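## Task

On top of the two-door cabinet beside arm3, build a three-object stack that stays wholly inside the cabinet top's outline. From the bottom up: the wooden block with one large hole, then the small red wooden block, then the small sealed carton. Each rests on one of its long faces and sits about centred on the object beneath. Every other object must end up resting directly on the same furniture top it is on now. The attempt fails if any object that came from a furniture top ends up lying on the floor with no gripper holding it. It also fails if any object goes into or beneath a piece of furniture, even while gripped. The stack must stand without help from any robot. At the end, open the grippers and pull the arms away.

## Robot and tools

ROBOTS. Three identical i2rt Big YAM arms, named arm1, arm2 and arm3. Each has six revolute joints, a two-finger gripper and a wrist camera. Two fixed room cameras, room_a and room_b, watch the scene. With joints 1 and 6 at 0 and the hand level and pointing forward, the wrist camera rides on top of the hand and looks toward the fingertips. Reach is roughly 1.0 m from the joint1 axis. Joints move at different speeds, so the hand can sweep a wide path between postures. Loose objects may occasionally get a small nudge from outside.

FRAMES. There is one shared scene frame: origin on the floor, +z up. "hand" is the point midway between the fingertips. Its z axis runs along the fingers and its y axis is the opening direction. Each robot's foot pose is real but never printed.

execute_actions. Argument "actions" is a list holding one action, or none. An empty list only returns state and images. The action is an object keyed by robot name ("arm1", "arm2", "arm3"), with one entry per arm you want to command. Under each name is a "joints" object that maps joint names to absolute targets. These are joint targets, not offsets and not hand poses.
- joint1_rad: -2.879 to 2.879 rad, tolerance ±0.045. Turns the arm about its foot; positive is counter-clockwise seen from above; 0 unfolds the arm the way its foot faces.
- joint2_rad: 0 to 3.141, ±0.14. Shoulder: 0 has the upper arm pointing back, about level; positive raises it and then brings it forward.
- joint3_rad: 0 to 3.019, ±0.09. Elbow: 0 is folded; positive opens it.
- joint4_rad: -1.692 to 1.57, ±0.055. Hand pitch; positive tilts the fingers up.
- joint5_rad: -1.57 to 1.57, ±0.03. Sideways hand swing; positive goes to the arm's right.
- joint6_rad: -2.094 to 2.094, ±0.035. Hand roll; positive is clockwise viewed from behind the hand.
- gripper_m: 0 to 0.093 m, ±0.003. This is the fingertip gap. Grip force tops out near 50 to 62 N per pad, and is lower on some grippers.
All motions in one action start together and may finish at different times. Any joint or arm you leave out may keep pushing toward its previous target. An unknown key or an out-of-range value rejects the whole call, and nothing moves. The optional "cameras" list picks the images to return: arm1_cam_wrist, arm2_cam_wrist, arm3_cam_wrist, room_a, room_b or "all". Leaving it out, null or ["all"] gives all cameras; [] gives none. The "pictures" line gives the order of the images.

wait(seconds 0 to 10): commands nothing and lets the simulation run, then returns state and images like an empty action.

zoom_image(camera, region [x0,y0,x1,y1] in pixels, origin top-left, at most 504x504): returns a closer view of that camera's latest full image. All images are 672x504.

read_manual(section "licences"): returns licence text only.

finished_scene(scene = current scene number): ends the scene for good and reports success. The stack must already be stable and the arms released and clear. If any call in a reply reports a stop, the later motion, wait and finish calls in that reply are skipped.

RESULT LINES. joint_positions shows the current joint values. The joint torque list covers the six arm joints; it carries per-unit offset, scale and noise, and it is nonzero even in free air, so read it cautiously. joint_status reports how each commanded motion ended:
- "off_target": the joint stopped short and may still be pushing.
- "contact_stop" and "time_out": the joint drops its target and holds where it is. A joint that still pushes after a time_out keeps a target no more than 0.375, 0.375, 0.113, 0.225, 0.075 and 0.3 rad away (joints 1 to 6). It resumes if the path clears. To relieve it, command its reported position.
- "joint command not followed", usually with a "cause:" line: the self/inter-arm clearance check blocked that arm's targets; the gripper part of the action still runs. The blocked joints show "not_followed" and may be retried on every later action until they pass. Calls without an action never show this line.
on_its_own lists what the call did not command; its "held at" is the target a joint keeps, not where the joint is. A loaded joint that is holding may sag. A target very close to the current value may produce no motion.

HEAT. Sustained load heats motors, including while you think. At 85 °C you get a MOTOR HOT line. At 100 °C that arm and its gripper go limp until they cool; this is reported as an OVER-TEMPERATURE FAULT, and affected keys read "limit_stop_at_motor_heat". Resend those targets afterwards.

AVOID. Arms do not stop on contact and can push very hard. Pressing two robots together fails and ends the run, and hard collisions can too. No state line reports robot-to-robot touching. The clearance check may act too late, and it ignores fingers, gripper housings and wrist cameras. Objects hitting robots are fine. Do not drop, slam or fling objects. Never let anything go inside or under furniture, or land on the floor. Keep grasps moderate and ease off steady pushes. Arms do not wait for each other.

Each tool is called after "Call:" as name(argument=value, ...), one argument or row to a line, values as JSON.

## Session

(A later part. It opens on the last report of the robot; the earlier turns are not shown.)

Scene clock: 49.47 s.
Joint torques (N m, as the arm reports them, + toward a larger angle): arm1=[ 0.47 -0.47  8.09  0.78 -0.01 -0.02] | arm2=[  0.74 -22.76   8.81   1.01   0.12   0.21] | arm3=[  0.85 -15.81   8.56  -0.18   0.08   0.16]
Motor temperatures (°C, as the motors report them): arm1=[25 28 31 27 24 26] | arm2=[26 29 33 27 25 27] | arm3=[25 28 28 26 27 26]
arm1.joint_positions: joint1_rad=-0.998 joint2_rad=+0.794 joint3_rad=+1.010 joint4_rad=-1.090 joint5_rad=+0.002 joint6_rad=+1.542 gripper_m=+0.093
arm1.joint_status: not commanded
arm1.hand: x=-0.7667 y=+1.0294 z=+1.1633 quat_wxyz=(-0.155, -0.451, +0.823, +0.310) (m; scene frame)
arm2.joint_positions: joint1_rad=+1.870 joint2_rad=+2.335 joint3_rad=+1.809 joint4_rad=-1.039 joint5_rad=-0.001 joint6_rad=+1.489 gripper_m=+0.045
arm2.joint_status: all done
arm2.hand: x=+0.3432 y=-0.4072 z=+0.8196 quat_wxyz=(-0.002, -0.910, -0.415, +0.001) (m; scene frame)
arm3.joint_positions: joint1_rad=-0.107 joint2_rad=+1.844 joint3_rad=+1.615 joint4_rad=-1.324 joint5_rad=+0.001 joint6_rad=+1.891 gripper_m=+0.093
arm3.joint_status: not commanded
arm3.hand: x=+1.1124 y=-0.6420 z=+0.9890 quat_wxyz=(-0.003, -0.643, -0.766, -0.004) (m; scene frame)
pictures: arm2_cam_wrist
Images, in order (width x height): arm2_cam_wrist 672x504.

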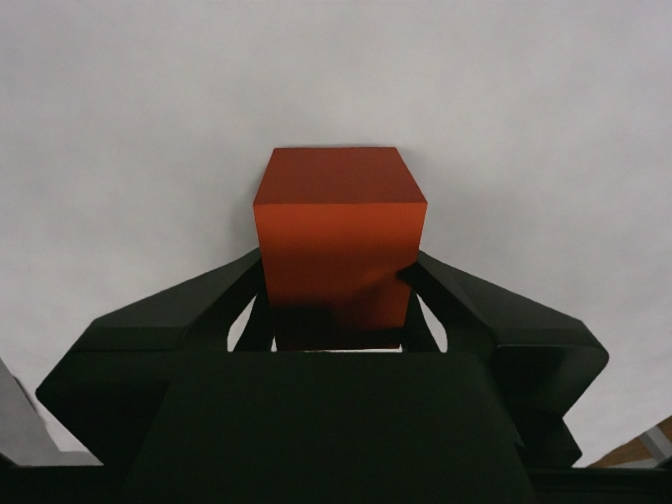

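Call:
execute_actions(
  actions=[
    {"arm2":{"joints":{"gripper_m":0.093}}},
  ],
  cameras=[],
)

Call:
execute_actions(
  actions=[
    {"arm2":{"joints":{"joint2_rad":1.0,"joint4_rad":-1.5}},"arm3":{"joints":{"joint1_rad":0.7,"joint6_rad":1.15}}},
  ],
  cameras=[],
)

Call:
execute_actions(
  actions=[
    {"arm2":{"joints":{"joint1_rad":0.5}},"arm3":{"joints":{"joint1_rad":1.405}}},
  ],
  cameras=[],
)

Call:
execute_actions(
  actions=[
    {"arm3":{"joints":{"joint2_rad":1.99,"joint4_rad":-1.17}}},
  ],
  cameras=["arm3_cam_wrist"],
)

Scene clock: 64.43 s.
Joint torques (N m, as the arm reports them, + toward a larger angle): arm1=[ 0.46 -0.46  8.08  0.77 -0.01 -0.02] | arm2=[ -0.12 -22.6    8.78   0.93   0.14   0.21] | arm3=[  1.21 -15.91   8.42  -0.17   0.08   0.16]
Motor temperatures (°C, as the motors report them): arm1=[25 28 31 27 24 26] | arm2=[26 30 33 27 25 27] | arm3=[25 28 28 26 27 26]
arm1.joint_positions: joint1_rad=-0.998 joint2_rad=+0.794 joint3_rad=+1.010 joint4_rad=-1.090 joint5_rad=+0.002 joint6_rad=+1.542 gripper_m=+0.093
arm1.joint_status: not commanded
arm1.hand: x=-0.7667 y=+1.0294 z=+1.1633 quat_wxyz=(-0.155, -0.451, +0.823, +0.310) (m; scene frame)
arm2.joint_positions: joint1_rad=+1.870 joint2_rad=+2.335 joint3_rad=+1.809 joint4_rad=-1.039 joint5_rad=-0.001 joint6_rad=+1.489 gripper_m=+0.093
arm2.joint_status: all done
arm2.hand: x=+0.3432 y=-0.4072 z=+0.8196 quat_wxyz=(-0.002, -0.910, -0.415, +0.001) (m; scene frame)
arm3.joint_positions: joint1_rad=-0.107 joint2_rad=+1.844 joint3_rad=+1.615 joint4_rad=-1.324 joint5_rad=+0.001 joint6_rad=+1.891 gripper_m=+0.093
arm3.joint_status: not commanded
arm3.hand: x=+1.1124 y=-0.6420 z=+0.9890 quat_wxyz=(-0.003, -0.643, -0.766, -0.004) (m; scene frame)
pictures: none
No camera images: the call's "cameras" was empty. Leave "cameras" out to get every camera's image.

Scene clock: 66.37 s.
Joint torques (N m, as the arm reports them, + toward a larger angle): arm1=[ 0.48 -0.5   8.09  0.78 -0.01 -0.02] | arm2=[ 0.3  -2.1   8.26  1.24  0.07  0.11] | arm3=[ -0.36 -15.98   8.46  -0.11   0.17  -0.01]
Motor temperatures (°C, as the motors report them): arm1=[25 28 31 27 24 26] | arm2=[26 30 33 27 25 27] | arm3=[25 28 28 26 27 26]
arm1.joint_positions: joint1_rad=-0.998 joint2_rad=+0.794 joint3_rad=+1.010 joint4_rad=-1.090 joint5_rad=+0.002 joint6_rad=+1.542 gripper_m=+0.093
arm1.joint_status: not commanded
arm1.hand: x=-0.7667 y=+1.0294 z=+1.1633 quat_wxyz=(-0.155, -0.451, +0.823, +0.310) (m; scene frame)
arm2.joint_positions: joint1_rad=+1.870 joint2_rad=+0.999 joint3_rad=+1.814 joint4_rad=-1.485 joint5_rad=-0.001 joint6_rad=+1.489 gripper_m=+0.093
arm2.joint_status: all done
arm2.hand: x=+0.1117 y=-0.1659 z=+1.5123 quat_wxyz=(-0.409, -0.819, -0.375, -0.146) (m; scene frame)
arm3.joint_positions: joint1_rad=+0.713 joint2_rad=+1.844 joint3_rad=+1.615 joint4_rad=-1.324 joint5_rad=-0.002 joint6_rad=+1.161 gripper_m=+0.093
arm3.joint_status: all done
arm3.hand: x=+0.7571 y=-0.3627 z=+0.9901 quat_wxyz=(+0.002, +0.077, -0.997, -0.007) (m; scene frame)
pictures: none
No camera images: the call's "cameras" was empty. Leave "cameras" out to get every camera's image.

Scene clock: 68.03 s.
Joint torques (N m, as the arm reports them, + toward a larger angle): arm1=[ 0.44 -0.47  8.09  0.78 -0.01 -0.02] | arm2=[ 0.14 -2.47  8.12  1.27  0.02  0.15] | arm3=[  0.14 -15.97   8.63  -0.07   0.18  -0.01]
Motor temperatures (°C, as the motors report them): arm1=[25 28 31 27 24 26] | arm2=[26 29 33 27 25 27] | arm3=[25 28 28 26 27 26]
arm1.joint_positions: joint1_rad=-0.998 joint2_rad=+0.794 joint3_rad=+1.010 joint4_rad=-1.090 joint5_rad=+0.002 joint6_rad=+1.542 gripper_m=+0.093
arm1.joint_status: not commanded
arm1.hand: x=-0.7667 y=+1.0294 z=+1.1633 quat_wxyz=(-0.155, -0.451, +0.823, +0.310) (m; scene frame)
arm2.joint_positions: joint1_rad=+0.504 joint2_rad=+1.001 joint3_rad=+1.814 joint4_rad=-1.485 joint5_rad=+0.000 joint6_rad=+1.489 gripper_m=+0.093
arm2.joint_status: all done
arm2.hand: x=-0.3023 y=-0.2041 z=+1.5138 quat_wxyz=(-0.411, -0.871, +0.226, +0.146) (m; scene frame)
arm3.joint_positions: joint1_rad=+1.416 joint2_rad=+1.844 joint3_rad=+1.615 joint4_rad=-1.324 joint5_rad=-0.002 joint6_rad=+1.158 gripper_m=+0.093
arm3.joint_status: all done
arm3.hand: x=+0.3694 y=-0.3999 z=+0.9932 quat_wxyz=(+0.006, +0.417, -0.909, -0.008) (m; scene frame)
pictures: none
No camera images: the call's "cameras" was empty. Leave "cameras" out to get every camera's image.

Scene clock: 69.07 s.
Joint torques (N m, as the arm reports them, + toward a larger angle): arm1=[ 0.45 -0.49  8.1   0.77 -0.01 -0.02] | arm2=[ 0.31 -2.54  8.29  1.3   0.01  0.11] | arm3=[ -0.47 -18.28   8.3    0.51   0.19   0.01]
Motor temperatures (°C, as the motors report them): arm1=[25 28 32 27 24 26] | arm2=[26 29 33 27 25 27] | arm3=[25 28 28 26 27 26]
arm1.joint_positions: joint1_rad=-0.998 joint2_rad=+0.794 joint3_rad=+1.010 joint4_rad=-1.090 joint5_rad=+0.002 joint6_rad=+1.542 gripper_m=+0.093
arm1.joint_status: not commanded
arm1.hand: x=-0.7667 y=+1.0294 z=+1.1633 quat_wxyz=(-0.155, -0.451, +0.823, +0.310) (m; scene frame)
arm2.joint_positions: joint1_rad=+0.504 joint2_rad=+1.001 joint3_rad=+1.814 joint4_rad=-1.485 joint5_rad=+0.000 joint6_rad=+1.489 gripper_m=+0.093
arm2.joint_status: not commanded
arm2.hand: x=-0.3023 y=-0.2041 z=+1.5138 quat_wxyz=(-0.411, -0.871, +0.226, +0.146) (m; scene frame)
arm3.joint_positions: joint1_rad=+1.416 joint2_rad=+2.003 joint3_rad=+1.615 joint4_rad=-1.178 joint5_rad=-0.002 joint6_rad=+1.158 gripper_m=+0.093
arm3.joint_status: all done
arm3.hand: x=+0.3554 y=-0.3725 z=+0.9041 quat_wxyz=(+0.005, +0.417, -0.909, -0.001) (m; scene frame)
pictures: arm3_cam_wrist
Images, in order (width x height): arm3_cam_wrist 672x504.

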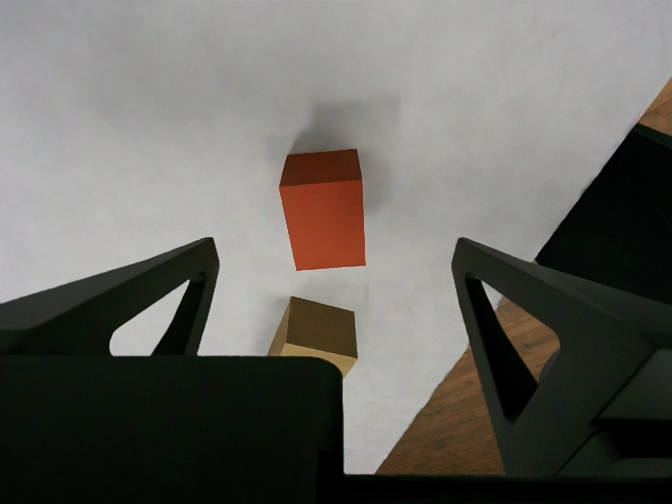

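Call:
execute_actions(
  actions=[
    {"arm3":{"joints":{"joint1_rad":1.472,"joint2_rad":2.09,"joint3_rad":1.51,"joint4_rad":-0.97}}},
  ],
  cameras=["arm3_cam_wrist"],
)

Scene clock: 71.97 s.
Joint torques (N m, as the arm reports them, + toward a larger angle): arm1=[ 0.44 -0.48  8.09  0.78 -0.01 -0.02] | arm2=[ 0.31 -2.16  8.37  1.34  0.05  0.16] | arm3=[  1.17 -18.49   6.66   0.6    0.14   0.  ]
Motor temperatures (°C, as the motors report them): arm1=[25 28 32 27 24 26] | arm2=[26 29 33 27 25 27] | arm3=[25 28 28 26 27 26]
arm1.joint_positions: joint1_rad=-0.998 joint2_rad=+0.794 joint3_rad=+1.010 joint4_rad=-1.090 joint5_rad=+0.002 joint6_rad=+1.542 gripper_m=+0.093
arm1.joint_status: not commanded
arm1.hand: x=-0.7667 y=+1.0294 z=+1.1633 quat_wxyz=(-0.155, -0.451, +0.823, +0.310) (m; scene frame)
arm2.joint_positions: joint1_rad=+0.504 joint2_rad=+1.001 joint3_rad=+1.814 joint4_rad=-1.485 joint5_rad=+0.000 joint6_rad=+1.489 gripper_m=+0.093
arm2.joint_status: not commanded
arm2.hand: x=-0.3023 y=-0.2041 z=+1.5138 quat_wxyz=(-0.411, -0.871, +0.226, +0.146) (m; scene frame)
arm3.joint_positions: joint1_rad=+1.470 joint2_rad=+2.098 joint3_rad=+1.504 joint4_rad=-0.979 joint5_rad=-0.001 joint6_rad=+1.158 gripper_m=+0.093
arm3.joint_status: all done
arm3.hand: x=+0.3310 y=-0.3962 z=+0.8126 quat_wxyz=(+0.005, +0.441, -0.897, +0.002) (m; scene frame)
pictures: arm3_cam_wrist
Images, in order (width x height): arm3_cam_wrist 672x504.

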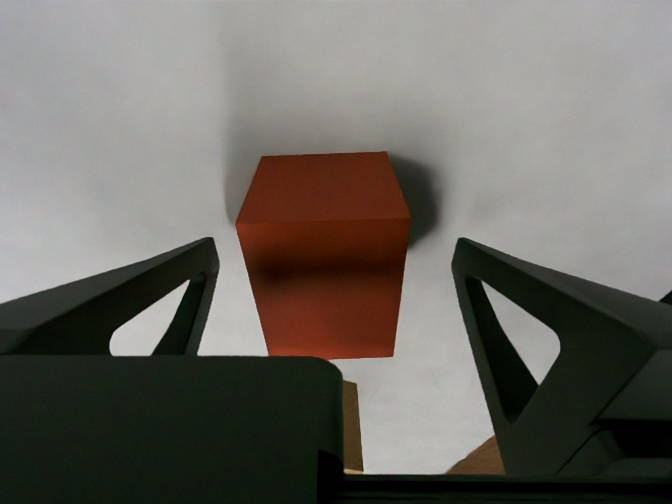

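Call:
execute_actions(
  actions=[
    {"arm3":{"joints":{"gripper_m":0}}},
  ],
  cameras=[],
)

Call:
execute_actions(
  actions=[
    {"arm3":{"joints":{"joint2_rad":1.88,"joint3_rad":1.63,"joint4_rad":-1.31}}},
  ],
  cameras=[],
)

Call:
execute_actions(
  actions=[
    {"arm3":{"joints":{"joint1_rad":-0.115,"joint6_rad":1.89}}},
  ],
  cameras=[],
)

Call:
execute_actions(
  actions=[
    {"arm3":{"joints":{"joint2_rad":2.05,"joint4_rad":-1.09}}},
  ],
  cameras=["arm3_cam_wrist"],
)

Scene clock: 75.50 s.
Joint torques (N m, as the arm reports them, + toward a larger angle): arm1=[ 0.44 -0.49  8.09  0.78 -0.01 -0.02] | arm2=[ 0.56 -2.58  8.31  1.41  0.04  0.13] | arm3=[  1.15 -18.83   6.83   0.52   0.15   0.  ]
Motor temperatures (°C, as the motors report them): arm1=[25 27 32 27 24 26] | arm2=[26 29 33 27 25 27] | arm3=[25 28 28 26 27 26]
arm1.joint_positions: joint1_rad=-0.998 joint2_rad=+0.794 joint3_rad=+1.010 joint4_rad=-1.090 joint5_rad=+0.002 joint6_rad=+1.542 gripper_m=+0.093
arm1.joint_status: not commanded
arm1.hand: x=-0.7667 y=+1.0294 z=+1.1633 quat_wxyz=(-0.155, -0.451, +0.823, +0.310) (m; scene frame)
arm2.joint_positions: joint1_rad=+0.504 joint2_rad=+1.001 joint3_rad=+1.814 joint4_rad=-1.485 joint5_rad=+0.000 joint6_rad=+1.489 gripper_m=+0.093
arm2.joint_status: not commanded
arm2.hand: x=-0.3023 y=-0.2041 z=+1.5138 quat_wxyz=(-0.411, -0.871, +0.226, +0.146) (m; scene frame)
arm3.joint_positions: joint1_rad=+1.470 joint2_rad=+2.098 joint3_rad=+1.504 joint4_rad=-0.978 joint5_rad=-0.001 joint6_rad=+1.158 gripper_m=+0.044
arm3.joint_status: gripper_m off_target (ended at +0.044, target +0.000)
arm3.hand: x=+0.3309 y=-0.3960 z=+0.8126 quat_wxyz=(+0.005, +0.441, -0.897, +0.002) (m; scene frame)
pictures: none
No camera images: the call's "cameras" was empty. Leave "cameras" out to get every camera's image.

Scene clock: 76.83 s.
Joint torques (N m, as the arm reports them, + toward a larger angle): arm1=[ 0.43 -0.5   8.09  0.79 -0.01 -0.02] | arm2=[ 0.01 -2.22  8.14  1.17  0.01  0.15] | arm3=[  1.01 -15.64   8.73  -0.2    0.13  -0.01]
Motor temperatures (°C, as the motors report them): arm1=[25 27 32 27 24 26] | arm2=[26 28 33 27 25 27] | arm3=[25 28 28 26 27 26]
arm1.joint_positions: joint1_rad=-0.998 joint2_rad=+0.794 joint3_rad=+1.010 joint4_rad=-1.090 joint5_rad=+0.002 joint6_rad=+1.542 gripper_m=+0.093
arm1.joint_status: not commanded
arm1.hand: x=-0.7667 y=+1.0294 z=+1.1633 quat_wxyz=(-0.155, -0.451, +0.823, +0.310) (m; scene frame)
arm2.joint_positions: joint1_rad=+0.504 joint2_rad=+1.001 joint3_rad=+1.814 joint4_rad=-1.485 joint5_rad=+0.000 joint6_rad=+1.489 gripper_m=+0.093
arm2.joint_status: not commanded
arm2.hand: x=-0.3023 y=-0.2041 z=+1.5138 quat_wxyz=(-0.411, -0.871, +0.226, +0.146) (m; scene frame)
arm3.joint_positions: joint1_rad=+1.470 joint2_rad=+1.873 joint3_rad=+1.609 joint4_rad=-1.302 joint5_rad=-0.001 joint6_rad=+1.158 gripper_m=+0.044
arm3.joint_status: all done
arm3.hand: x=+0.3408 y=-0.4110 z=+0.9751 quat_wxyz=(+0.005, +0.441, -0.897, -0.001) (m; scene frame)
pictures: none
No camera images: the call's "cameras" was empty. Leave "cameras" out to get every camera's image.

Scene clock: 78.70 s.
Joint torques (N m, as the arm reports them, + toward a larger angle): arm1=[ 0.48 -0.49  8.1   0.77 -0.01 -0.02] | arm2=[ 0.15 -2.55  8.33  1.18  0.04  0.13] | arm3=[  1.67 -16.42   8.85  -0.25   0.08   0.16]
Motor temperatures (°C, as the motors report them): arm1=[25 27 32 27 24 26] | arm2=[26 28 33 27 25 27] | arm3=[25 28 28 26 27 26]
arm1.joint_positions: joint1_rad=-0.998 joint2_rad=+0.794 joint3_rad=+1.010 joint4_rad=-1.090 joint5_rad=+0.002 joint6_rad=+1.542 gripper_m=+0.093
arm1.joint_status: not commanded
arm1.hand: x=-0.7667 y=+1.0294 z=+1.1633 quat_wxyz=(-0.155, -0.451, +0.823, +0.310) (m; scene frame)
arm2.joint_positions: joint1_rad=+0.504 joint2_rad=+1.001 joint3_rad=+1.814 joint4_rad=-1.485 joint5_rad=+0.000 joint6_rad=+1.489 gripper_m=+0.093
arm2.joint_status: not commanded
arm2.hand: x=-0.3023 y=-0.2041 z=+1.5138 quat_wxyz=(-0.411, -0.871, +0.226, +0.146) (m; scene frame)
arm3.joint_positions: joint1_rad=-0.121 joint2_rad=+1.877 joint3_rad=+1.609 joint4_rad=-1.302 joint5_rad=+0.001 joint6_rad=+1.880 gripper_m=+0.044
arm3.joint_status: all done
arm3.hand: x=+1.1186 y=-0.6474 z=+0.9683 quat_wxyz=(+0.000, -0.643, -0.765, +0.005) (m; scene frame)
pictures: none
No camera images: the call's "cameras" was empty. Leave "cameras" out to get every camera's image.

Scene clock: 79.83 s.
Joint torques (N m, as the arm reports them, + toward a larger angle): arm1=[ 0.45 -0.47  8.09  0.77 -0.01 -0.02] | arm2=[ 0.39 -2.4   8.29  1.19  0.04  0.12] | arm3=[  1.   -20.01   8.28   0.41   0.04   0.17]
Motor temperatures (°C, as the motors report them): arm1=[25 27 32 27 24 26] | arm2=[26 28 33 27 25 27] | arm3=[25 28 28 26 27 26]
arm1.joint_positions: joint1_rad=-0.998 joint2_rad=+0.794 joint3_rad=+1.010 joint4_rad=-1.090 joint5_rad=+0.002 joint6_rad=+1.542 gripper_m=+0.093
arm1.joint_status: not commanded
arm1.hand: x=-0.7667 y=+1.0294 z=+1.1633 quat_wxyz=(-0.155, -0.451, +0.823, +0.310) (m; scene frame)
arm2.joint_positions: joint1_rad=+0.504 joint2_rad=+1.001 joint3_rad=+1.814 joint4_rad=-1.485 joint5_rad=+0.000 joint6_rad=+1.489 gripper_m=+0.093
arm2.joint_status: not commanded
arm2.hand: x=-0.3023 y=-0.2041 z=+1.5138 quat_wxyz=(-0.411, -0.871, +0.226, +0.146) (m; scene frame)
arm3.joint_positions: joint1_rad=-0.121 joint2_rad=+2.071 joint3_rad=+1.609 joint4_rad=-1.098 joint5_rad=+0.001 joint6_rad=+1.880 gripper_m=+0.044
arm3.joint_status: all done
arm3.hand: x=+1.1518 y=-0.6302 z=+0.8581 quat_wxyz=(-0.002, -0.644, -0.765, +0.000) (m; scene frame)
pictures: arm3_cam_wrist
Images, in order (width x height): arm3_cam_wrist 672x504.

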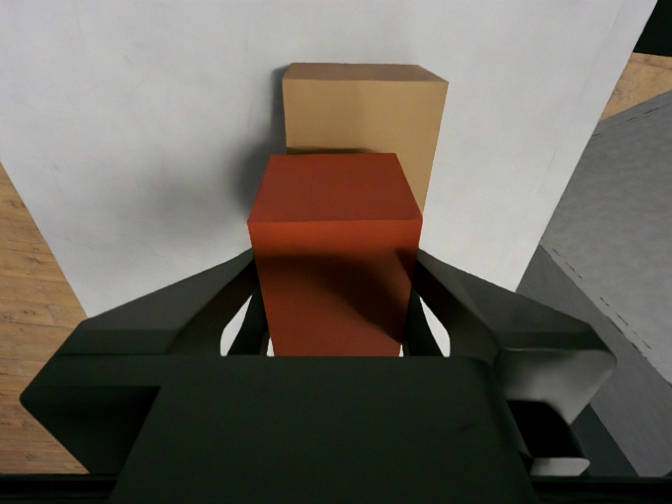

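Call:
execute_actions(
  actions=[
    {"arm3":{"joints":{"joint2_rad":2.071,"joint3_rad":1.56,"joint4_rad":-1.047}}},
  ],
  cameras=["arm3_cam_wrist"],
)

Scene clock: 82.30 s.
Joint torques (N m, as the arm reports them, + toward a larger angle): arm1=[ 0.48 -0.46  8.1   0.78 -0.01 -0.02] | arm2=[ 0.39 -2.64  8.2   1.32 -0.01  0.09] | arm3=[  0.97 -17.92   6.03   0.35   0.14   0.16]
Motor temperatures (°C, as the motors report them): arm1=[25 27 32 27 24 26] | arm2=[26 28 33 27 25 27] | arm3=[25 29 28 26 27 26]
arm1.joint_positions: joint1_rad=-0.998 joint2_rad=+0.794 joint3_rad=+1.010 joint4_rad=-1.090 joint5_rad=+0.002 joint6_rad=+1.542 gripper_m=+0.093
arm1.joint_status: not commanded
arm1.hand: x=-0.7667 y=+1.0294 z=+1.1633 quat_wxyz=(-0.155, -0.451, +0.823, +0.310) (m; scene frame)
arm2.joint_positions: joint1_rad=+0.504 joint2_rad=+1.001 joint3_rad=+1.814 joint4_rad=-1.485 joint5_rad=+0.000 joint6_rad=+1.489 gripper_m=+0.093
arm2.joint_status: not commanded
arm2.hand: x=-0.3023 y=-0.2041 z=+1.5138 quat_wxyz=(-0.411, -0.871, +0.226, +0.146) (m; scene frame)
arm3.joint_positions: joint1_rad=-0.121 joint2_rad=+2.070 joint3_rad=+1.569 joint4_rad=-1.052 joint5_rad=+0.000 joint6_rad=+1.882 gripper_m=+0.044
arm3.joint_status: all done
arm3.hand: x=+1.1468 y=-0.6326 z=+0.8454 quat_wxyz=(-0.002, -0.644, -0.765, -0.003) (m; scene frame)
pictures: arm3_cam_wrist
Images, in order (width x height): arm3_cam_wrist 672x504.

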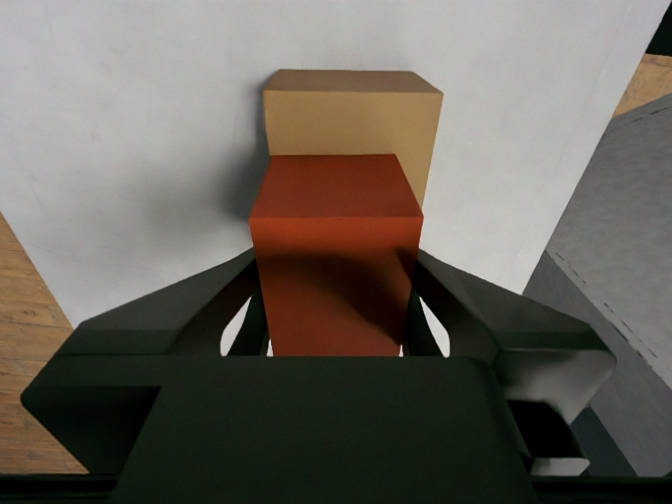

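Call:
execute_actions(
  actions=[
    {"arm3":{"joints":{"joint4_rad":-1.087}}},
  ],
  cameras=[],
)

Call:
execute_actions(
  actions=[
    {"arm3":{"joints":{"gripper_m":0.093}}},
  ],
  cameras=["arm3_cam_wrist"],
)

Call:
execute_actions(
  actions=[
    {"arm3":{"joints":{"joint2_rad":1.87,"joint4_rad":-1.22}}},
  ],
  cameras=["arm3_cam_wrist"],
)

Call:
execute_actions(
  actions=[
    {"arm3":{"joints":{"joint1_rad":1.778}}},
  ],
  cameras=[],
)

Call:
execute_actions(
  actions=[
    {"arm3":{"joints":{"joint2_rad":1.93,"joint3_rad":1.475,"joint4_rad":-1.1}}},
  ],
  cameras=["arm3_cam_wrist"],
)

Scene clock: 86.87 s.
Joint torques (N m, as the arm reports them, + toward a larger angle): arm1=[ 0.46 -0.47  8.09  0.78 -0.01 -0.02] | arm2=[ 0.06 -2.46  8.24  1.27  0.04  0.16] | arm3=[  0.92 -17.79   5.96  -0.62   0.1    0.17]
Motor temperatures (°C, as the motors report them): arm1=[25 27 32 27 24 26] | arm2=[26 28 33 27 25 27] | arm3=[25 29 28 26 27 26]
arm1.joint_positions: joint1_rad=-0.998 joint2_rad=+0.794 joint3_rad=+1.010 joint4_rad=-1.090 joint5_rad=+0.002 joint6_rad=+1.542 gripper_m=+0.093
arm1.joint_status: not commanded
arm1.hand: x=-0.7667 y=+1.0294 z=+1.1633 quat_wxyz=(-0.155, -0.451, +0.823, +0.310) (m; scene frame)
arm2.joint_positions: joint1_rad=+0.504 joint2_rad=+1.001 joint3_rad=+1.814 joint4_rad=-1.485 joint5_rad=+0.000 joint6_rad=+1.489 gripper_m=+0.093
arm2.joint_status: not commanded
arm2.hand: x=-0.3023 y=-0.2041 z=+1.5138 quat_wxyz=(-0.411, -0.871, +0.226, +0.146) (m; scene frame)
arm3.joint_positions: joint1_rad=-0.121 joint2_rad=+2.070 joint3_rad=+1.569 joint4_rad=-1.073 joint5_rad=+0.000 joint6_rad=+1.882 gripper_m=+0.044
arm3.joint_status: all done
arm3.hand: x=+1.1424 y=-0.6349 z=+0.8454 quat_wxyz=(+0.001, -0.644, -0.765, +0.006) (m; scene frame)
pictures: none
No camera images: the call's "cameras" was empty. Leave "cameras" out to get every camera's image.

Scene clock: 87.57 s.
Joint torques (N m, as the arm reports them, + toward a larger angle): arm1=[ 0.45 -0.48  8.09  0.78 -0.01 -0.02] | arm2=[-0.25 -2.59  8.2   1.24  0.03  0.14] | arm3=[  0.6  -18.02   6.22  -0.23   0.1    0.14]
Motor temperatures (°C, as the motors report them): arm1=[25 27 32 27 24 26] | arm2=[26 28 33 27 25 27] | arm3=[25 29 28 26 27 26]
arm1.joint_positions: joint1_rad=-0.998 joint2_rad=+0.794 joint3_rad=+1.010 joint4_rad=-1.090 joint5_rad=+0.002 joint6_rad=+1.542 gripper_m=+0.093
arm1.joint_status: not commanded
arm1.hand: x=-0.7667 y=+1.0294 z=+1.1633 quat_wxyz=(-0.155, -0.451, +0.823, +0.310) (m; scene frame)
arm2.joint_positions: joint1_rad=+0.504 joint2_rad=+1.001 joint3_rad=+1.814 joint4_rad=-1.485 joint5_rad=+0.000 joint6_rad=+1.489 gripper_m=+0.093
arm2.joint_status: not commanded
arm2.hand: x=-0.3023 y=-0.2041 z=+1.5138 quat_wxyz=(-0.411, -0.871, +0.226, +0.146) (m; scene frame)
arm3.joint_positions: joint1_rad=-0.121 joint2_rad=+2.070 joint3_rad=+1.565 joint4_rad=-1.079 joint5_rad=+0.000 joint6_rad=+1.882 gripper_m=+0.093
arm3.joint_status: all done
arm3.hand: x=+1.1394 y=-0.6365 z=+0.8441 quat_wxyz=(+0.003, -0.644, -0.765, +0.011) (m; scene frame)
pictures: arm3_cam_wrist
Images, in order (width x height): arm3_cam_wrist 672x504.

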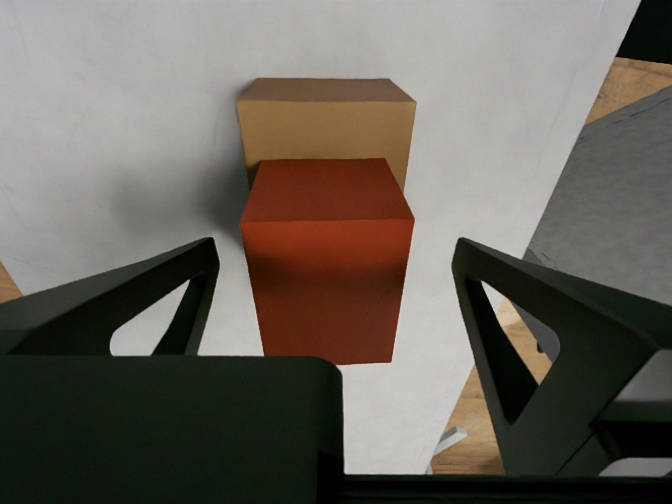

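Scene clock: 88.83 s.
Joint torques (N m, as the arm reports them, + toward a larger angle): arm1=[ 0.44 -0.48  8.09  0.78 -0.01 -0.02] | arm2=[-0.01 -2.4   8.28  1.28  0.01  0.14] | arm3=[  0.72 -14.47   7.96  -0.07   0.09   0.15]
Motor temperatures (°C, as the motors report them): arm1=[25 27 32 27 24 26] | arm2=[26 28 33 27 25 27] | arm3=[25 29 28 26 27 26]
arm1.joint_positions: joint1_rad=-0.998 joint2_rad=+0.794 joint3_rad=+1.010 joint4_rad=-1.090 joint5_rad=+0.002 joint6_rad=+1.542 gripper_m=+0.093
arm1.joint_status: not commanded
arm1.hand: x=-0.7667 y=+1.0294 z=+1.1633 quat_wxyz=(-0.155, -0.451, +0.823, +0.310) (m; scene frame)
arm2.joint_positions: joint1_rad=+0.504 joint2_rad=+1.001 joint3_rad=+1.814 joint4_rad=-1.485 joint5_rad=+0.000 joint6_rad=+1.489 gripper_m=+0.093
arm2.joint_status: not commanded
arm2.hand: x=-0.3023 y=-0.2041 z=+1.5138 quat_wxyz=(-0.411, -0.871, +0.226, +0.146) (m; scene frame)
arm3.joint_positions: joint1_rad=-0.121 joint2_rad=+1.853 joint3_rad=+1.552 joint4_rad=-1.213 joint5_rad=+0.000 joint6_rad=+1.882 gripper_m=+0.093
arm3.joint_status: all done
arm3.hand: x=+1.1204 y=-0.6462 z=+0.9612 quat_wxyz=(-0.010, -0.644, -0.764, -0.022) (m; scene frame)
pictures: arm3_cam_wrist
Images, in order (width x height): arm3_cam_wrist 672x504.

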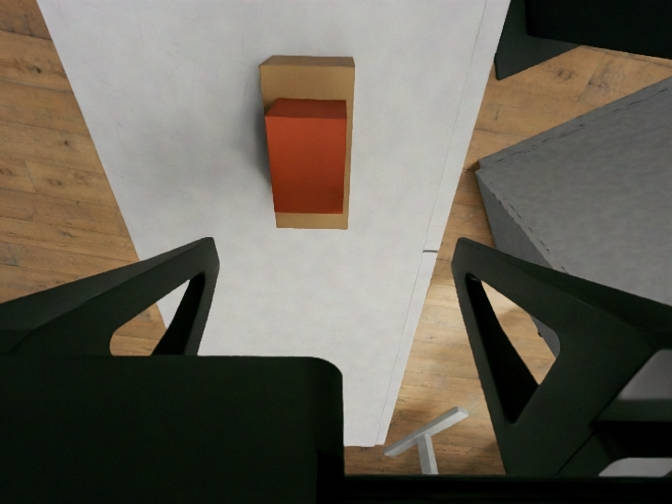

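Scene clock: 90.83 s.
Joint torques (N m, as the arm reports them, + toward a larger angle): arm1=[ 0.44 -0.46  8.09  0.79 -0.01 -0.02] | arm2=[ 0.04 -2.79  8.34  1.25  0.06  0.15] | arm3=[  0.47 -15.73   7.89  -0.03   0.13   0.15]
Motor temperatures (°C, as the motors report them): arm1=[25 27 32 27 24 26] | arm2=[26 27 33 27 25 27] | arm3=[25 29 28 26 27 26]
arm1.joint_positions: joint1_rad=-0.998 joint2_rad=+0.794 joint3_rad=+1.010 joint4_rad=-1.090 joint5_rad=+0.002 joint6_rad=+1.542 gripper_m=+0.093
arm1.joint_status: not commanded
arm1.hand: x=-0.7667 y=+1.0294 z=+1.1633 quat_wxyz=(-0.155, -0.451, +0.823, +0.310) (m; scene frame)
arm2.joint_positions: joint1_rad=+0.504 joint2_rad=+1.001 joint3_rad=+1.814 joint4_rad=-1.485 joint5_rad=+0.000 joint6_rad=+1.489 gripper_m=+0.093
arm2.joint_status: not commanded
arm2.hand: x=-0.3023 y=-0.2041 z=+1.5138 quat_wxyz=(-0.411, -0.871, +0.226, +0.146) (m; scene frame)
arm3.joint_positions: joint1_rad=+1.786 joint2_rad=+1.864 joint3_rad=+1.552 joint4_rad=-1.213 joint5_rad=-0.001 joint6_rad=+1.882 gripper_m=+0.093
arm3.joint_status: all done
arm3.hand: x=+0.1976 y=-0.5193 z=+0.9615 quat_wxyz=(+0.017, +0.250, -0.968, -0.017) (m; scene frame)
pictures: none
No camera images: the call's "cameras" was empty. Leave "cameras" out to get every camera's image.

Scene clock: 91.87 s.
Joint torques (N m, as the arm reports them, + toward a larger angle): arm1=[ 0.47 -0.5   8.09  0.78 -0.01 -0.02] | arm2=[-0.02 -2.26  8.23  1.29  0.02  0.13] | arm3=[ -0.04 -16.43   6.94   0.4    0.16   0.17]
Motor temperatures (°C, as the motors report them): arm1=[25 27 32 27 24 26] | arm2=[26 27 33 27 25 27] | arm3=[25 29 28 26 27 26]
arm1.joint_positions: joint1_rad=-0.998 joint2_rad=+0.794 joint3_rad=+1.010 joint4_rad=-1.090 joint5_rad=+0.002 joint6_rad=+1.542 gripper_m=+0.093
arm1.joint_status: not commanded
arm1.hand: x=-0.7667 y=+1.0294 z=+1.1633 quat_wxyz=(-0.155, -0.451, +0.823, +0.310) (m; scene frame)
arm2.joint_positions: joint1_rad=+0.504 joint2_rad=+1.001 joint3_rad=+1.814 joint4_rad=-1.485 joint5_rad=+0.000 joint6_rad=+1.489 gripper_m=+0.093
arm2.joint_status: not commanded
arm2.hand: x=-0.3023 y=-0.2041 z=+1.5138 quat_wxyz=(-0.411, -0.871, +0.226, +0.146) (m; scene frame)
arm3.joint_positions: joint1_rad=+1.786 joint2_rad=+1.931 joint3_rad=+1.472 joint4_rad=-1.108 joint5_rad=-0.001 joint6_rad=+1.882 gripper_m=+0.093
arm3.joint_status: all done
arm3.hand: x=+0.2037 y=-0.5258 z=+0.8965 quat_wxyz=(+0.006, +0.250, -0.968, +0.001) (m; scene frame)
pictures: arm3_cam_wrist
Images, in order (width x height): arm3_cam_wrist 672x504.

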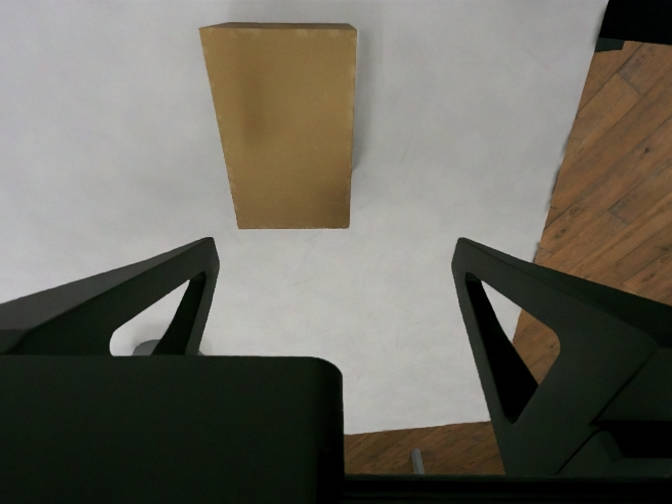

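Call:
execute_actions(
  actions=[
    {"arm3":{"joints":{"joint1_rad":1.735,"joint6_rad":1.82,"joint2_rad":1.99,"joint4_rad":-1.02}}},
  ],
  cameras=[],
)

Call:
execute_actions(
  actions=[
    {"arm3":{"joints":{"joint2_rad":2.078,"joint4_rad":-0.95}}},
  ],
  cameras=["arm3_cam_wrist"],
)

Scene clock: 94.47 s.
Joint torques (N m, as the arm reports them, + toward a larger angle): arm1=[ 0.45 -0.48  8.09  0.78 -0.01 -0.02] | arm2=[ 0.42 -2.79  8.3   1.27  0.01  0.13] | arm3=[  0.26 -16.31   6.94   0.42   0.12  -0.01]
Motor temperatures (°C, as the motors report them): arm1=[25 27 32 27 24 26] | arm2=[26 27 33 27 25 27] | arm3=[25 29 28 26 27 26]
arm1.joint_positions: joint1_rad=-0.998 joint2_rad=+0.794 joint3_rad=+1.010 joint4_rad=-1.090 joint5_rad=+0.002 joint6_rad=+1.542 gripper_m=+0.093
arm1.joint_status: not commanded
arm1.hand: x=-0.7667 y=+1.0294 z=+1.1633 quat_wxyz=(-0.155, -0.451, +0.823, +0.310) (m; scene frame)
arm2.joint_positions: joint1_rad=+0.504 joint2_rad=+1.001 joint3_rad=+1.814 joint4_rad=-1.485 joint5_rad=+0.000 joint6_rad=+1.489 gripper_m=+0.093
arm2.joint_status: not commanded
arm2.hand: x=-0.3023 y=-0.2041 z=+1.5138 quat_wxyz=(-0.411, -0.871, +0.226, +0.146) (m; scene frame)
arm3.joint_positions: joint1_rad=+1.740 joint2_rad=+1.978 joint3_rad=+1.472 joint4_rad=-1.029 joint5_rad=-0.001 joint6_rad=+1.830 gripper_m=+0.093
arm3.joint_status: all done
arm3.hand: x=+0.2111 y=-0.4969 z=+0.8707 quat_wxyz=(+0.014, +0.253, -0.967, -0.013) (m; scene frame)
pictures: none
No camera images: the call's "cameras" was empty. Leave "cameras" out to get every camera's image.

Scene clock: 95.50 s.
Joint torques (N m, as the arm reports them, + toward a larger angle): arm1=[ 0.47 -0.45  8.09  0.78 -0.01 -0.02] | arm2=[ 0.09 -2.33  8.31  1.28  0.04  0.11] | arm3=[  0.23 -17.83   6.52   0.49   0.14   0.  ]
Motor temperatures (°C, as the motors report them): arm1=[25 27 32 27 24 26] | arm2=[26 27 33 27 25 27] | arm3=[25 29 28 26 27 26]
arm1.joint_positions: joint1_rad=-0.998 joint2_rad=+0.794 joint3_rad=+1.010 joint4_rad=-1.090 joint5_rad=+0.002 joint6_rad=+1.542 gripper_m=+0.093
arm1.joint_status: not commanded
arm1.hand: x=-0.7667 y=+1.0294 z=+1.1633 quat_wxyz=(-0.155, -0.451, +0.823, +0.310) (m; scene frame)
arm2.joint_positions: joint1_rad=+0.504 joint2_rad=+1.001 joint3_rad=+1.814 joint4_rad=-1.485 joint5_rad=+0.000 joint6_rad=+1.489 gripper_m=+0.093
arm2.joint_status: not commanded
arm2.hand: x=-0.3023 y=-0.2041 z=+1.5138 quat_wxyz=(-0.411, -0.871, +0.226, +0.146) (m; scene frame)
arm3.joint_positions: joint1_rad=+1.740 joint2_rad=+2.079 joint3_rad=+1.472 joint4_rad=-0.958 joint5_rad=-0.001 joint6_rad=+1.830 gripper_m=+0.093
arm3.joint_status: all done
arm3.hand: x=+0.2082 y=-0.4947 z=+0.8150 quat_wxyz=(+0.006, +0.253, -0.967, +0.000) (m; scene frame)
pictures: arm3_cam_wrist
Images, in order (width x height): arm3_cam_wrist 672x504.

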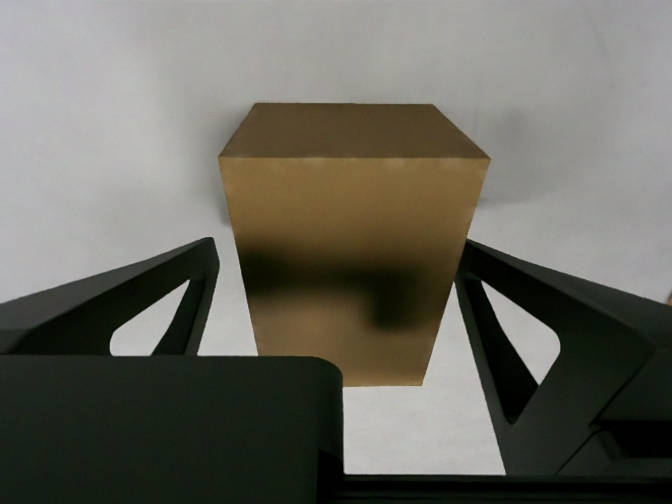

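Call:
execute_actions(
  actions=[
    {"arm3":{"joints":{"gripper_m":0}}},
  ],
  cameras=[],
)

Call:
execute_actions(
  actions=[
    {"arm3":{"joints":{"joint2_rad":1.86,"joint3_rad":1.63,"joint4_rad":-1.32}}},
  ],
  cameras=[],
)

Call:
execute_actions(
  actions=[
    {"arm3":{"joints":{"joint1_rad":-0.098,"joint6_rad":1.905}}},
  ],
  cameras=[],
)

Call:
execute_actions(
  actions=[
    {"arm3":{"joints":{"joint2_rad":1.975,"joint4_rad":-1.165}}},
  ],
  cameras=["arm3_cam_wrist"],
)

Scene clock: 99.03 s.
Joint torques (N m, as the arm reports them, + toward a larger angle): arm1=[ 0.46 -0.49  8.09  0.78 -0.01 -0.02] | arm2=[ 0.02 -2.89  8.25  1.25  0.02  0.12] | arm3=[  0.14 -17.52   6.47   0.53   0.15   0.  ]
Motor temperatures (°C, as the motors report them): arm1=[25 27 32 27 24 26] | arm2=[26 27 33 27 25 27] | arm3=[25 29 28 26 27 26]
arm1.joint_positions: joint1_rad=-0.998 joint2_rad=+0.794 joint3_rad=+1.010 joint4_rad=-1.090 joint5_rad=+0.002 joint6_rad=+1.542 gripper_m=+0.093
arm1.joint_status: not commanded
arm1.hand: x=-0.7667 y=+1.0294 z=+1.1633 quat_wxyz=(-0.155, -0.451, +0.823, +0.310) (m; scene frame)
arm2.joint_positions: joint1_rad=+0.504 joint2_rad=+1.001 joint3_rad=+1.814 joint4_rad=-1.485 joint5_rad=+0.000 joint6_rad=+1.489 gripper_m=+0.093
arm2.joint_status: not commanded
arm2.hand: x=-0.3023 y=-0.2041 z=+1.5138 quat_wxyz=(-0.411, -0.871, +0.226, +0.146) (m; scene frame)
arm3.joint_positions: joint1_rad=+1.740 joint2_rad=+2.079 joint3_rad=+1.472 joint4_rad=-0.957 joint5_rad=-0.001 joint6_rad=+1.829 gripper_m=+0.059
arm3.joint_status: gripper_m off_target (ended at +0.059, target +0.000)
arm3.hand: x=+0.2081 y=-0.4945 z=+0.8150 quat_wxyz=(+0.006, +0.254, -0.967, -0.001) (m; scene frame)
pictures: none
No camera images: the call's "cameras" was empty. Leave "cameras" out to get every camera's image.

Scene clock: 100.40 s.
Joint torques (N m, as the arm reports them, + toward a larger angle): arm1=[ 0.51 -0.5   8.09  0.77 -0.01 -0.02] | arm2=[ 0.09 -2.57  8.34  1.24  0.05  0.11] | arm3=[ -0.03 -16.92   8.88  -0.34   0.12  -0.01]
Motor temperatures (°C, as the motors report them): arm1=[25 27 32 27 24 26] | arm2=[26 27 33 27 25 27] | arm3=[25 29 28 26 27 26]
arm1.joint_positions: joint1_rad=-0.998 joint2_rad=+0.794 joint3_rad=+1.010 joint4_rad=-1.090 joint5_rad=+0.002 joint6_rad=+1.542 gripper_m=+0.093
arm1.joint_status: not commanded
arm1.hand: x=-0.7667 y=+1.0294 z=+1.1633 quat_wxyz=(-0.155, -0.451, +0.823, +0.310) (m; scene frame)
arm2.joint_positions: joint1_rad=+0.504 joint2_rad=+1.001 joint3_rad=+1.814 joint4_rad=-1.485 joint5_rad=+0.000 joint6_rad=+1.489 gripper_m=+0.093
arm2.joint_status: not commanded
arm2.hand: x=-0.3023 y=-0.2041 z=+1.5138 quat_wxyz=(-0.411, -0.871, +0.226, +0.146) (m; scene frame)
arm3.joint_positions: joint1_rad=+1.740 joint2_rad=+1.857 joint3_rad=+1.610 joint4_rad=-1.312 joint5_rad=-0.001 joint6_rad=+1.829 gripper_m=+0.059
arm3.joint_status: all done
arm3.hand: x=+0.2190 y=-0.5034 z=+0.9857 quat_wxyz=(+0.008, +0.254, -0.967, -0.003) (m; scene frame)
pictures: none
No camera images: the call's "cameras" was empty. Leave "cameras" out to get every camera's image.

Scene clock: 102.37 s.
Joint torques (N m, as the arm reports them, + toward a larger angle): arm1=[ 0.47 -0.47  8.09  0.78 -0.01 -0.02] | arm2=[-0.31 -2.81  8.26  1.24  0.03  0.15] | arm3=[  1.01 -16.52   8.87  -0.28   0.06   0.18]
Motor temperatures (°C, as the motors report them): arm1=[25 27 32 27 24 26] | arm2=[26 27 33 27 25 27] | arm3=[25 29 28 26 27 26]
arm1.joint_positions: joint1_rad=-0.998 joint2_rad=+0.794 joint3_rad=+1.010 joint4_rad=-1.090 joint5_rad=+0.002 joint6_rad=+1.542 gripper_m=+0.093
arm1.joint_status: not commanded
arm1.hand: x=-0.7667 y=+1.0294 z=+1.1633 quat_wxyz=(-0.155, -0.451, +0.823, +0.310) (m; scene frame)
arm2.joint_positions: joint1_rad=+0.504 joint2_rad=+1.001 joint3_rad=+1.814 joint4_rad=-1.485 joint5_rad=+0.000 joint6_rad=+1.489 gripper_m=+0.093
arm2.joint_status: not commanded
arm2.hand: x=-0.3023 y=-0.2041 z=+1.5138 quat_wxyz=(-0.411, -0.871, +0.226, +0.146) (m; scene frame)
arm3.joint_positions: joint1_rad=-0.106 joint2_rad=+1.860 joint3_rad=+1.610 joint4_rad=-1.312 joint5_rad=+0.001 joint6_rad=+1.895 gripper_m=+0.059
arm3.joint_status: all done
arm3.hand: x=+1.1130 y=-0.6410 z=+0.9783 quat_wxyz=(-0.001, -0.644, -0.765, +0.001) (m; scene frame)
pictures: none
No camera images: the call's "cameras" was empty. Leave "cameras" out to get every camera's image.

Scene clock: 103.33 s.
Joint torques (N m, as the arm reports them, + toward a larger angle): arm1=[ 0.46 -0.48  8.1   0.77 -0.01 -0.02] | arm2=[ 0.36 -2.35  8.23  1.16  0.03  0.14] | arm3=[  0.49 -18.6    8.54   0.42   0.04   0.19]
Motor temperatures (°C, as the motors report them): arm1=[25 27 32 27 24 26] | arm2=[26 27 33 27 25 27] | arm3=[25 29 28 26 27 26]
arm1.joint_positions: joint1_rad=-0.998 joint2_rad=+0.794 joint3_rad=+1.010 joint4_rad=-1.090 joint5_rad=+0.002 joint6_rad=+1.542 gripper_m=+0.093
arm1.joint_status: not commanded
arm1.hand: x=-0.7667 y=+1.0294 z=+1.1633 quat_wxyz=(-0.155, -0.451, +0.823, +0.310) (m; scene frame)
arm2.joint_positions: joint1_rad=+0.504 joint2_rad=+1.001 joint3_rad=+1.814 joint4_rad=-1.485 joint5_rad=+0.000 joint6_rad=+1.489 gripper_m=+0.093
arm2.joint_status: not commanded
arm2.hand: x=-0.3023 y=-0.2041 z=+1.5138 quat_wxyz=(-0.411, -0.871, +0.226, +0.146) (m; scene frame)
arm3.joint_positions: joint1_rad=-0.106 joint2_rad=+1.991 joint3_rad=+1.610 joint4_rad=-1.173 joint5_rad=+0.001 joint6_rad=+1.895 gripper_m=+0.059
arm3.joint_status: all done
arm3.hand: x=+1.1387 y=-0.6272 z=+0.9046 quat_wxyz=(-0.003, -0.644, -0.765, -0.003) (m; scene frame)
pictures: arm3_cam_wrist
Images, in order (width x height): arm3_cam_wrist 672x504.

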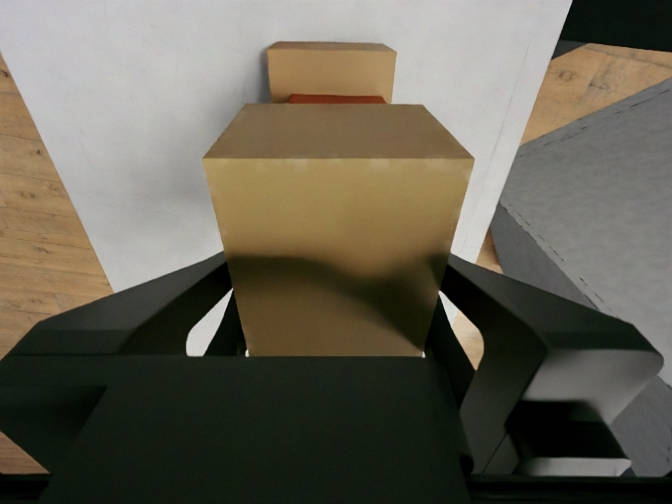

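Call:
execute_actions(
  actions=[
    {"arm3":{"joints":{"joint2_rad":2.03,"joint4_rad":-1.155}}},
  ],
  cameras=[],
)

Call:
execute_actions(
  actions=[
    {"arm3":{"joints":{"gripper_m":0.093}}},
  ],
  cameras=[],
)

Call:
execute_actions(
  actions=[
    {"arm3":{"joints":{"joint2_rad":1.65,"joint4_rad":-1.3}}},
  ],
  cameras=["arm3_cam_wrist","room_a"],
)

Scene clock: 106.07 s.
Joint torques (N m, as the arm reports them, + toward a larger angle): arm1=[ 0.47 -0.49  8.09  0.78 -0.01 -0.02] | arm2=[-0.2  -2.31  8.31  1.24  0.03  0.1 ] | arm3=[  1.05 -16.93   8.39   0.31   0.09   0.16]
Motor temperatures (°C, as the motors report them): arm1=[25 27 32 27 24 26] | arm2=[26 27 33 27 25 27] | arm3=[25 29 28 26 27 26]
arm1.joint_positions: joint1_rad=-0.998 joint2_rad=+0.794 joint3_rad=+1.010 joint4_rad=-1.090 joint5_rad=+0.002 joint6_rad=+1.542 gripper_m=+0.093
arm1.joint_status: not commanded
arm1.hand: x=-0.7667 y=+1.0294 z=+1.1633 quat_wxyz=(-0.155, -0.451, +0.823, +0.310) (m; scene frame)
arm2.joint_positions: joint1_rad=+0.504 joint2_rad=+1.001 joint3_rad=+1.814 joint4_rad=-1.485 joint5_rad=+0.000 joint6_rad=+1.489 gripper_m=+0.093
arm2.joint_status: not commanded
arm2.hand: x=-0.3023 y=-0.2041 z=+1.5138 quat_wxyz=(-0.411, -0.871, +0.226, +0.146) (m; scene frame)
arm3.joint_positions: joint1_rad=-0.106 joint2_rad=+2.013 joint3_rad=+1.610 joint4_rad=-1.161 joint5_rad=+0.001 joint6_rad=+1.896 gripper_m=+0.059
arm3.joint_status: all done
arm3.hand: x=+1.1398 y=-0.6265 z=+0.8924 quat_wxyz=(-0.001, -0.644, -0.765, +0.001) (m; scene frame)
pictures: none
No camera images: the call's "cameras" was empty. Leave "cameras" out to get every camera's image.

Scene clock: 106.77 s.
Joint torques (N m, as the arm reports them, + toward a larger angle): arm1=[ 0.46 -0.5   8.09  0.77 -0.01 -0.02] | arm2=[ 0.3  -2.9   8.18  1.14  0.01  0.11] | arm3=[  0.81 -16.86   8.38   0.38   0.05   0.17]
Motor temperatures (°C, as the motors report them): arm1=[25 27 32 27 24 26] | arm2=[26 27 33 27 25 27] | arm3=[25 29 28 26 27 26]
arm1.joint_positions: joint1_rad=-0.998 joint2_rad=+0.794 joint3_rad=+1.010 joint4_rad=-1.090 joint5_rad=+0.002 joint6_rad=+1.542 gripper_m=+0.093
arm1.joint_status: not commanded
arm1.hand: x=-0.7667 y=+1.0294 z=+1.1633 quat_wxyz=(-0.155, -0.451, +0.823, +0.310) (m; scene frame)
arm2.joint_positions: joint1_rad=+0.504 joint2_rad=+1.001 joint3_rad=+1.814 joint4_rad=-1.485 joint5_rad=+0.000 joint6_rad=+1.489 gripper_m=+0.093
arm2.joint_status: not commanded
arm2.hand: x=-0.3023 y=-0.2041 z=+1.5138 quat_wxyz=(-0.411, -0.871, +0.226, +0.146) (m; scene frame)
arm3.joint_positions: joint1_rad=-0.106 joint2_rad=+2.013 joint3_rad=+1.610 joint4_rad=-1.161 joint5_rad=+0.001 joint6_rad=+1.896 gripper_m=+0.093
arm3.joint_status: all done
arm3.hand: x=+1.1398 y=-0.6265 z=+0.8922 quat_wxyz=(-0.001, -0.644, -0.765, +0.002) (m; scene frame)
pictures: none
No camera images: the call's "cameras" was empty. Leave "cameras" out to get every camera's image.

Scene clock: 108.37 s.
Joint torques (N m, as the arm reports them, + toward a larger angle): arm1=[ 0.45 -0.48  8.1   0.78 -0.01 -0.02] | arm2=[ 0.34 -2.64  8.31  1.23  0.    0.09] | arm3=[  0.78 -14.2    9.29   0.35   0.07   0.16]
Motor temperatures (°C, as the motors report them): arm1=[25 27 32 27 24 26] | arm2=[26 27 33 27 25 27] | arm3=[25 29 28 26 27 26]
arm1.joint_positions: joint1_rad=-0.998 joint2_rad=+0.794 joint3_rad=+1.010 joint4_rad=-1.090 joint5_rad=+0.002 joint6_rad=+1.542 gripper_m=+0.093
arm1.joint_status: not commanded
arm1.hand: x=-0.7667 y=+1.0294 z=+1.1633 quat_wxyz=(-0.155, -0.451, +0.823, +0.310) (m; scene frame)
arm2.joint_positions: joint1_rad=+0.504 joint2_rad=+1.001 joint3_rad=+1.814 joint4_rad=-1.485 joint5_rad=+0.000 joint6_rad=+1.489 gripper_m=+0.093
arm2.joint_status: not commanded
arm2.hand: x=-0.3023 y=-0.2041 z=+1.5138 quat_wxyz=(-0.411, -0.871, +0.226, +0.146) (m; scene frame)
arm3.joint_positions: joint1_rad=-0.106 joint2_rad=+1.648 joint3_rad=+1.614 joint4_rad=-1.293 joint5_rad=+0.001 joint6_rad=+1.896 gripper_m=+0.093
arm3.joint_status: all done
arm3.hand: x=+1.1075 y=-0.6437 z=+1.0961 quat_wxyz=(-0.044, -0.640, -0.760, -0.109) (m; scene frame)
pictures: arm3_cam_wrist, room_a
Images, in order (width x height): arm3_cam_wrist 672x504, room_a 672x504.

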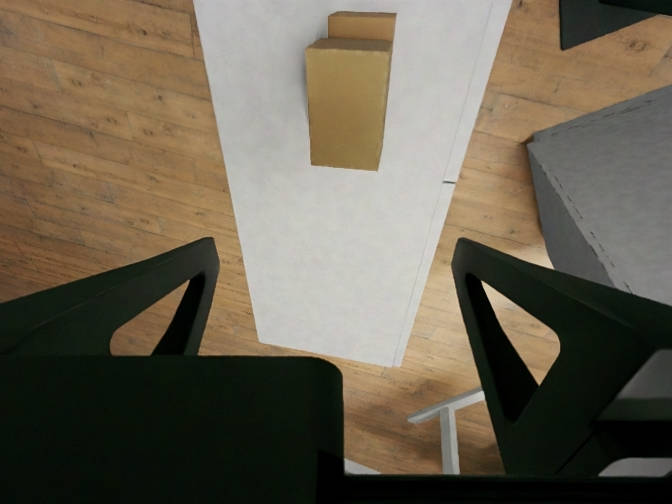

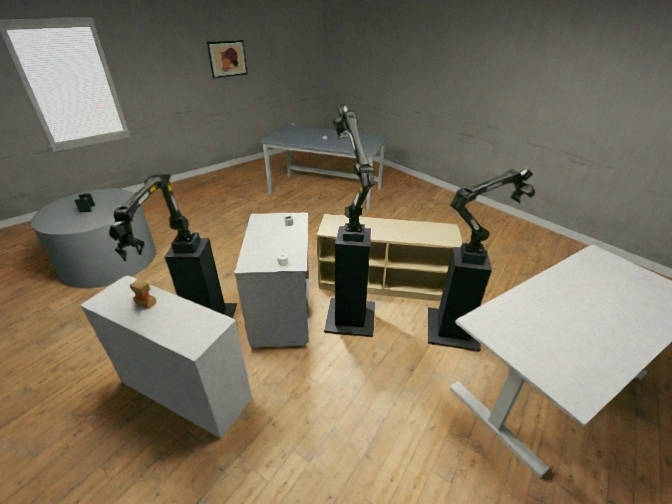

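Call:
finished_scene(
  scene=2,
)

The scene is finished: the task was done.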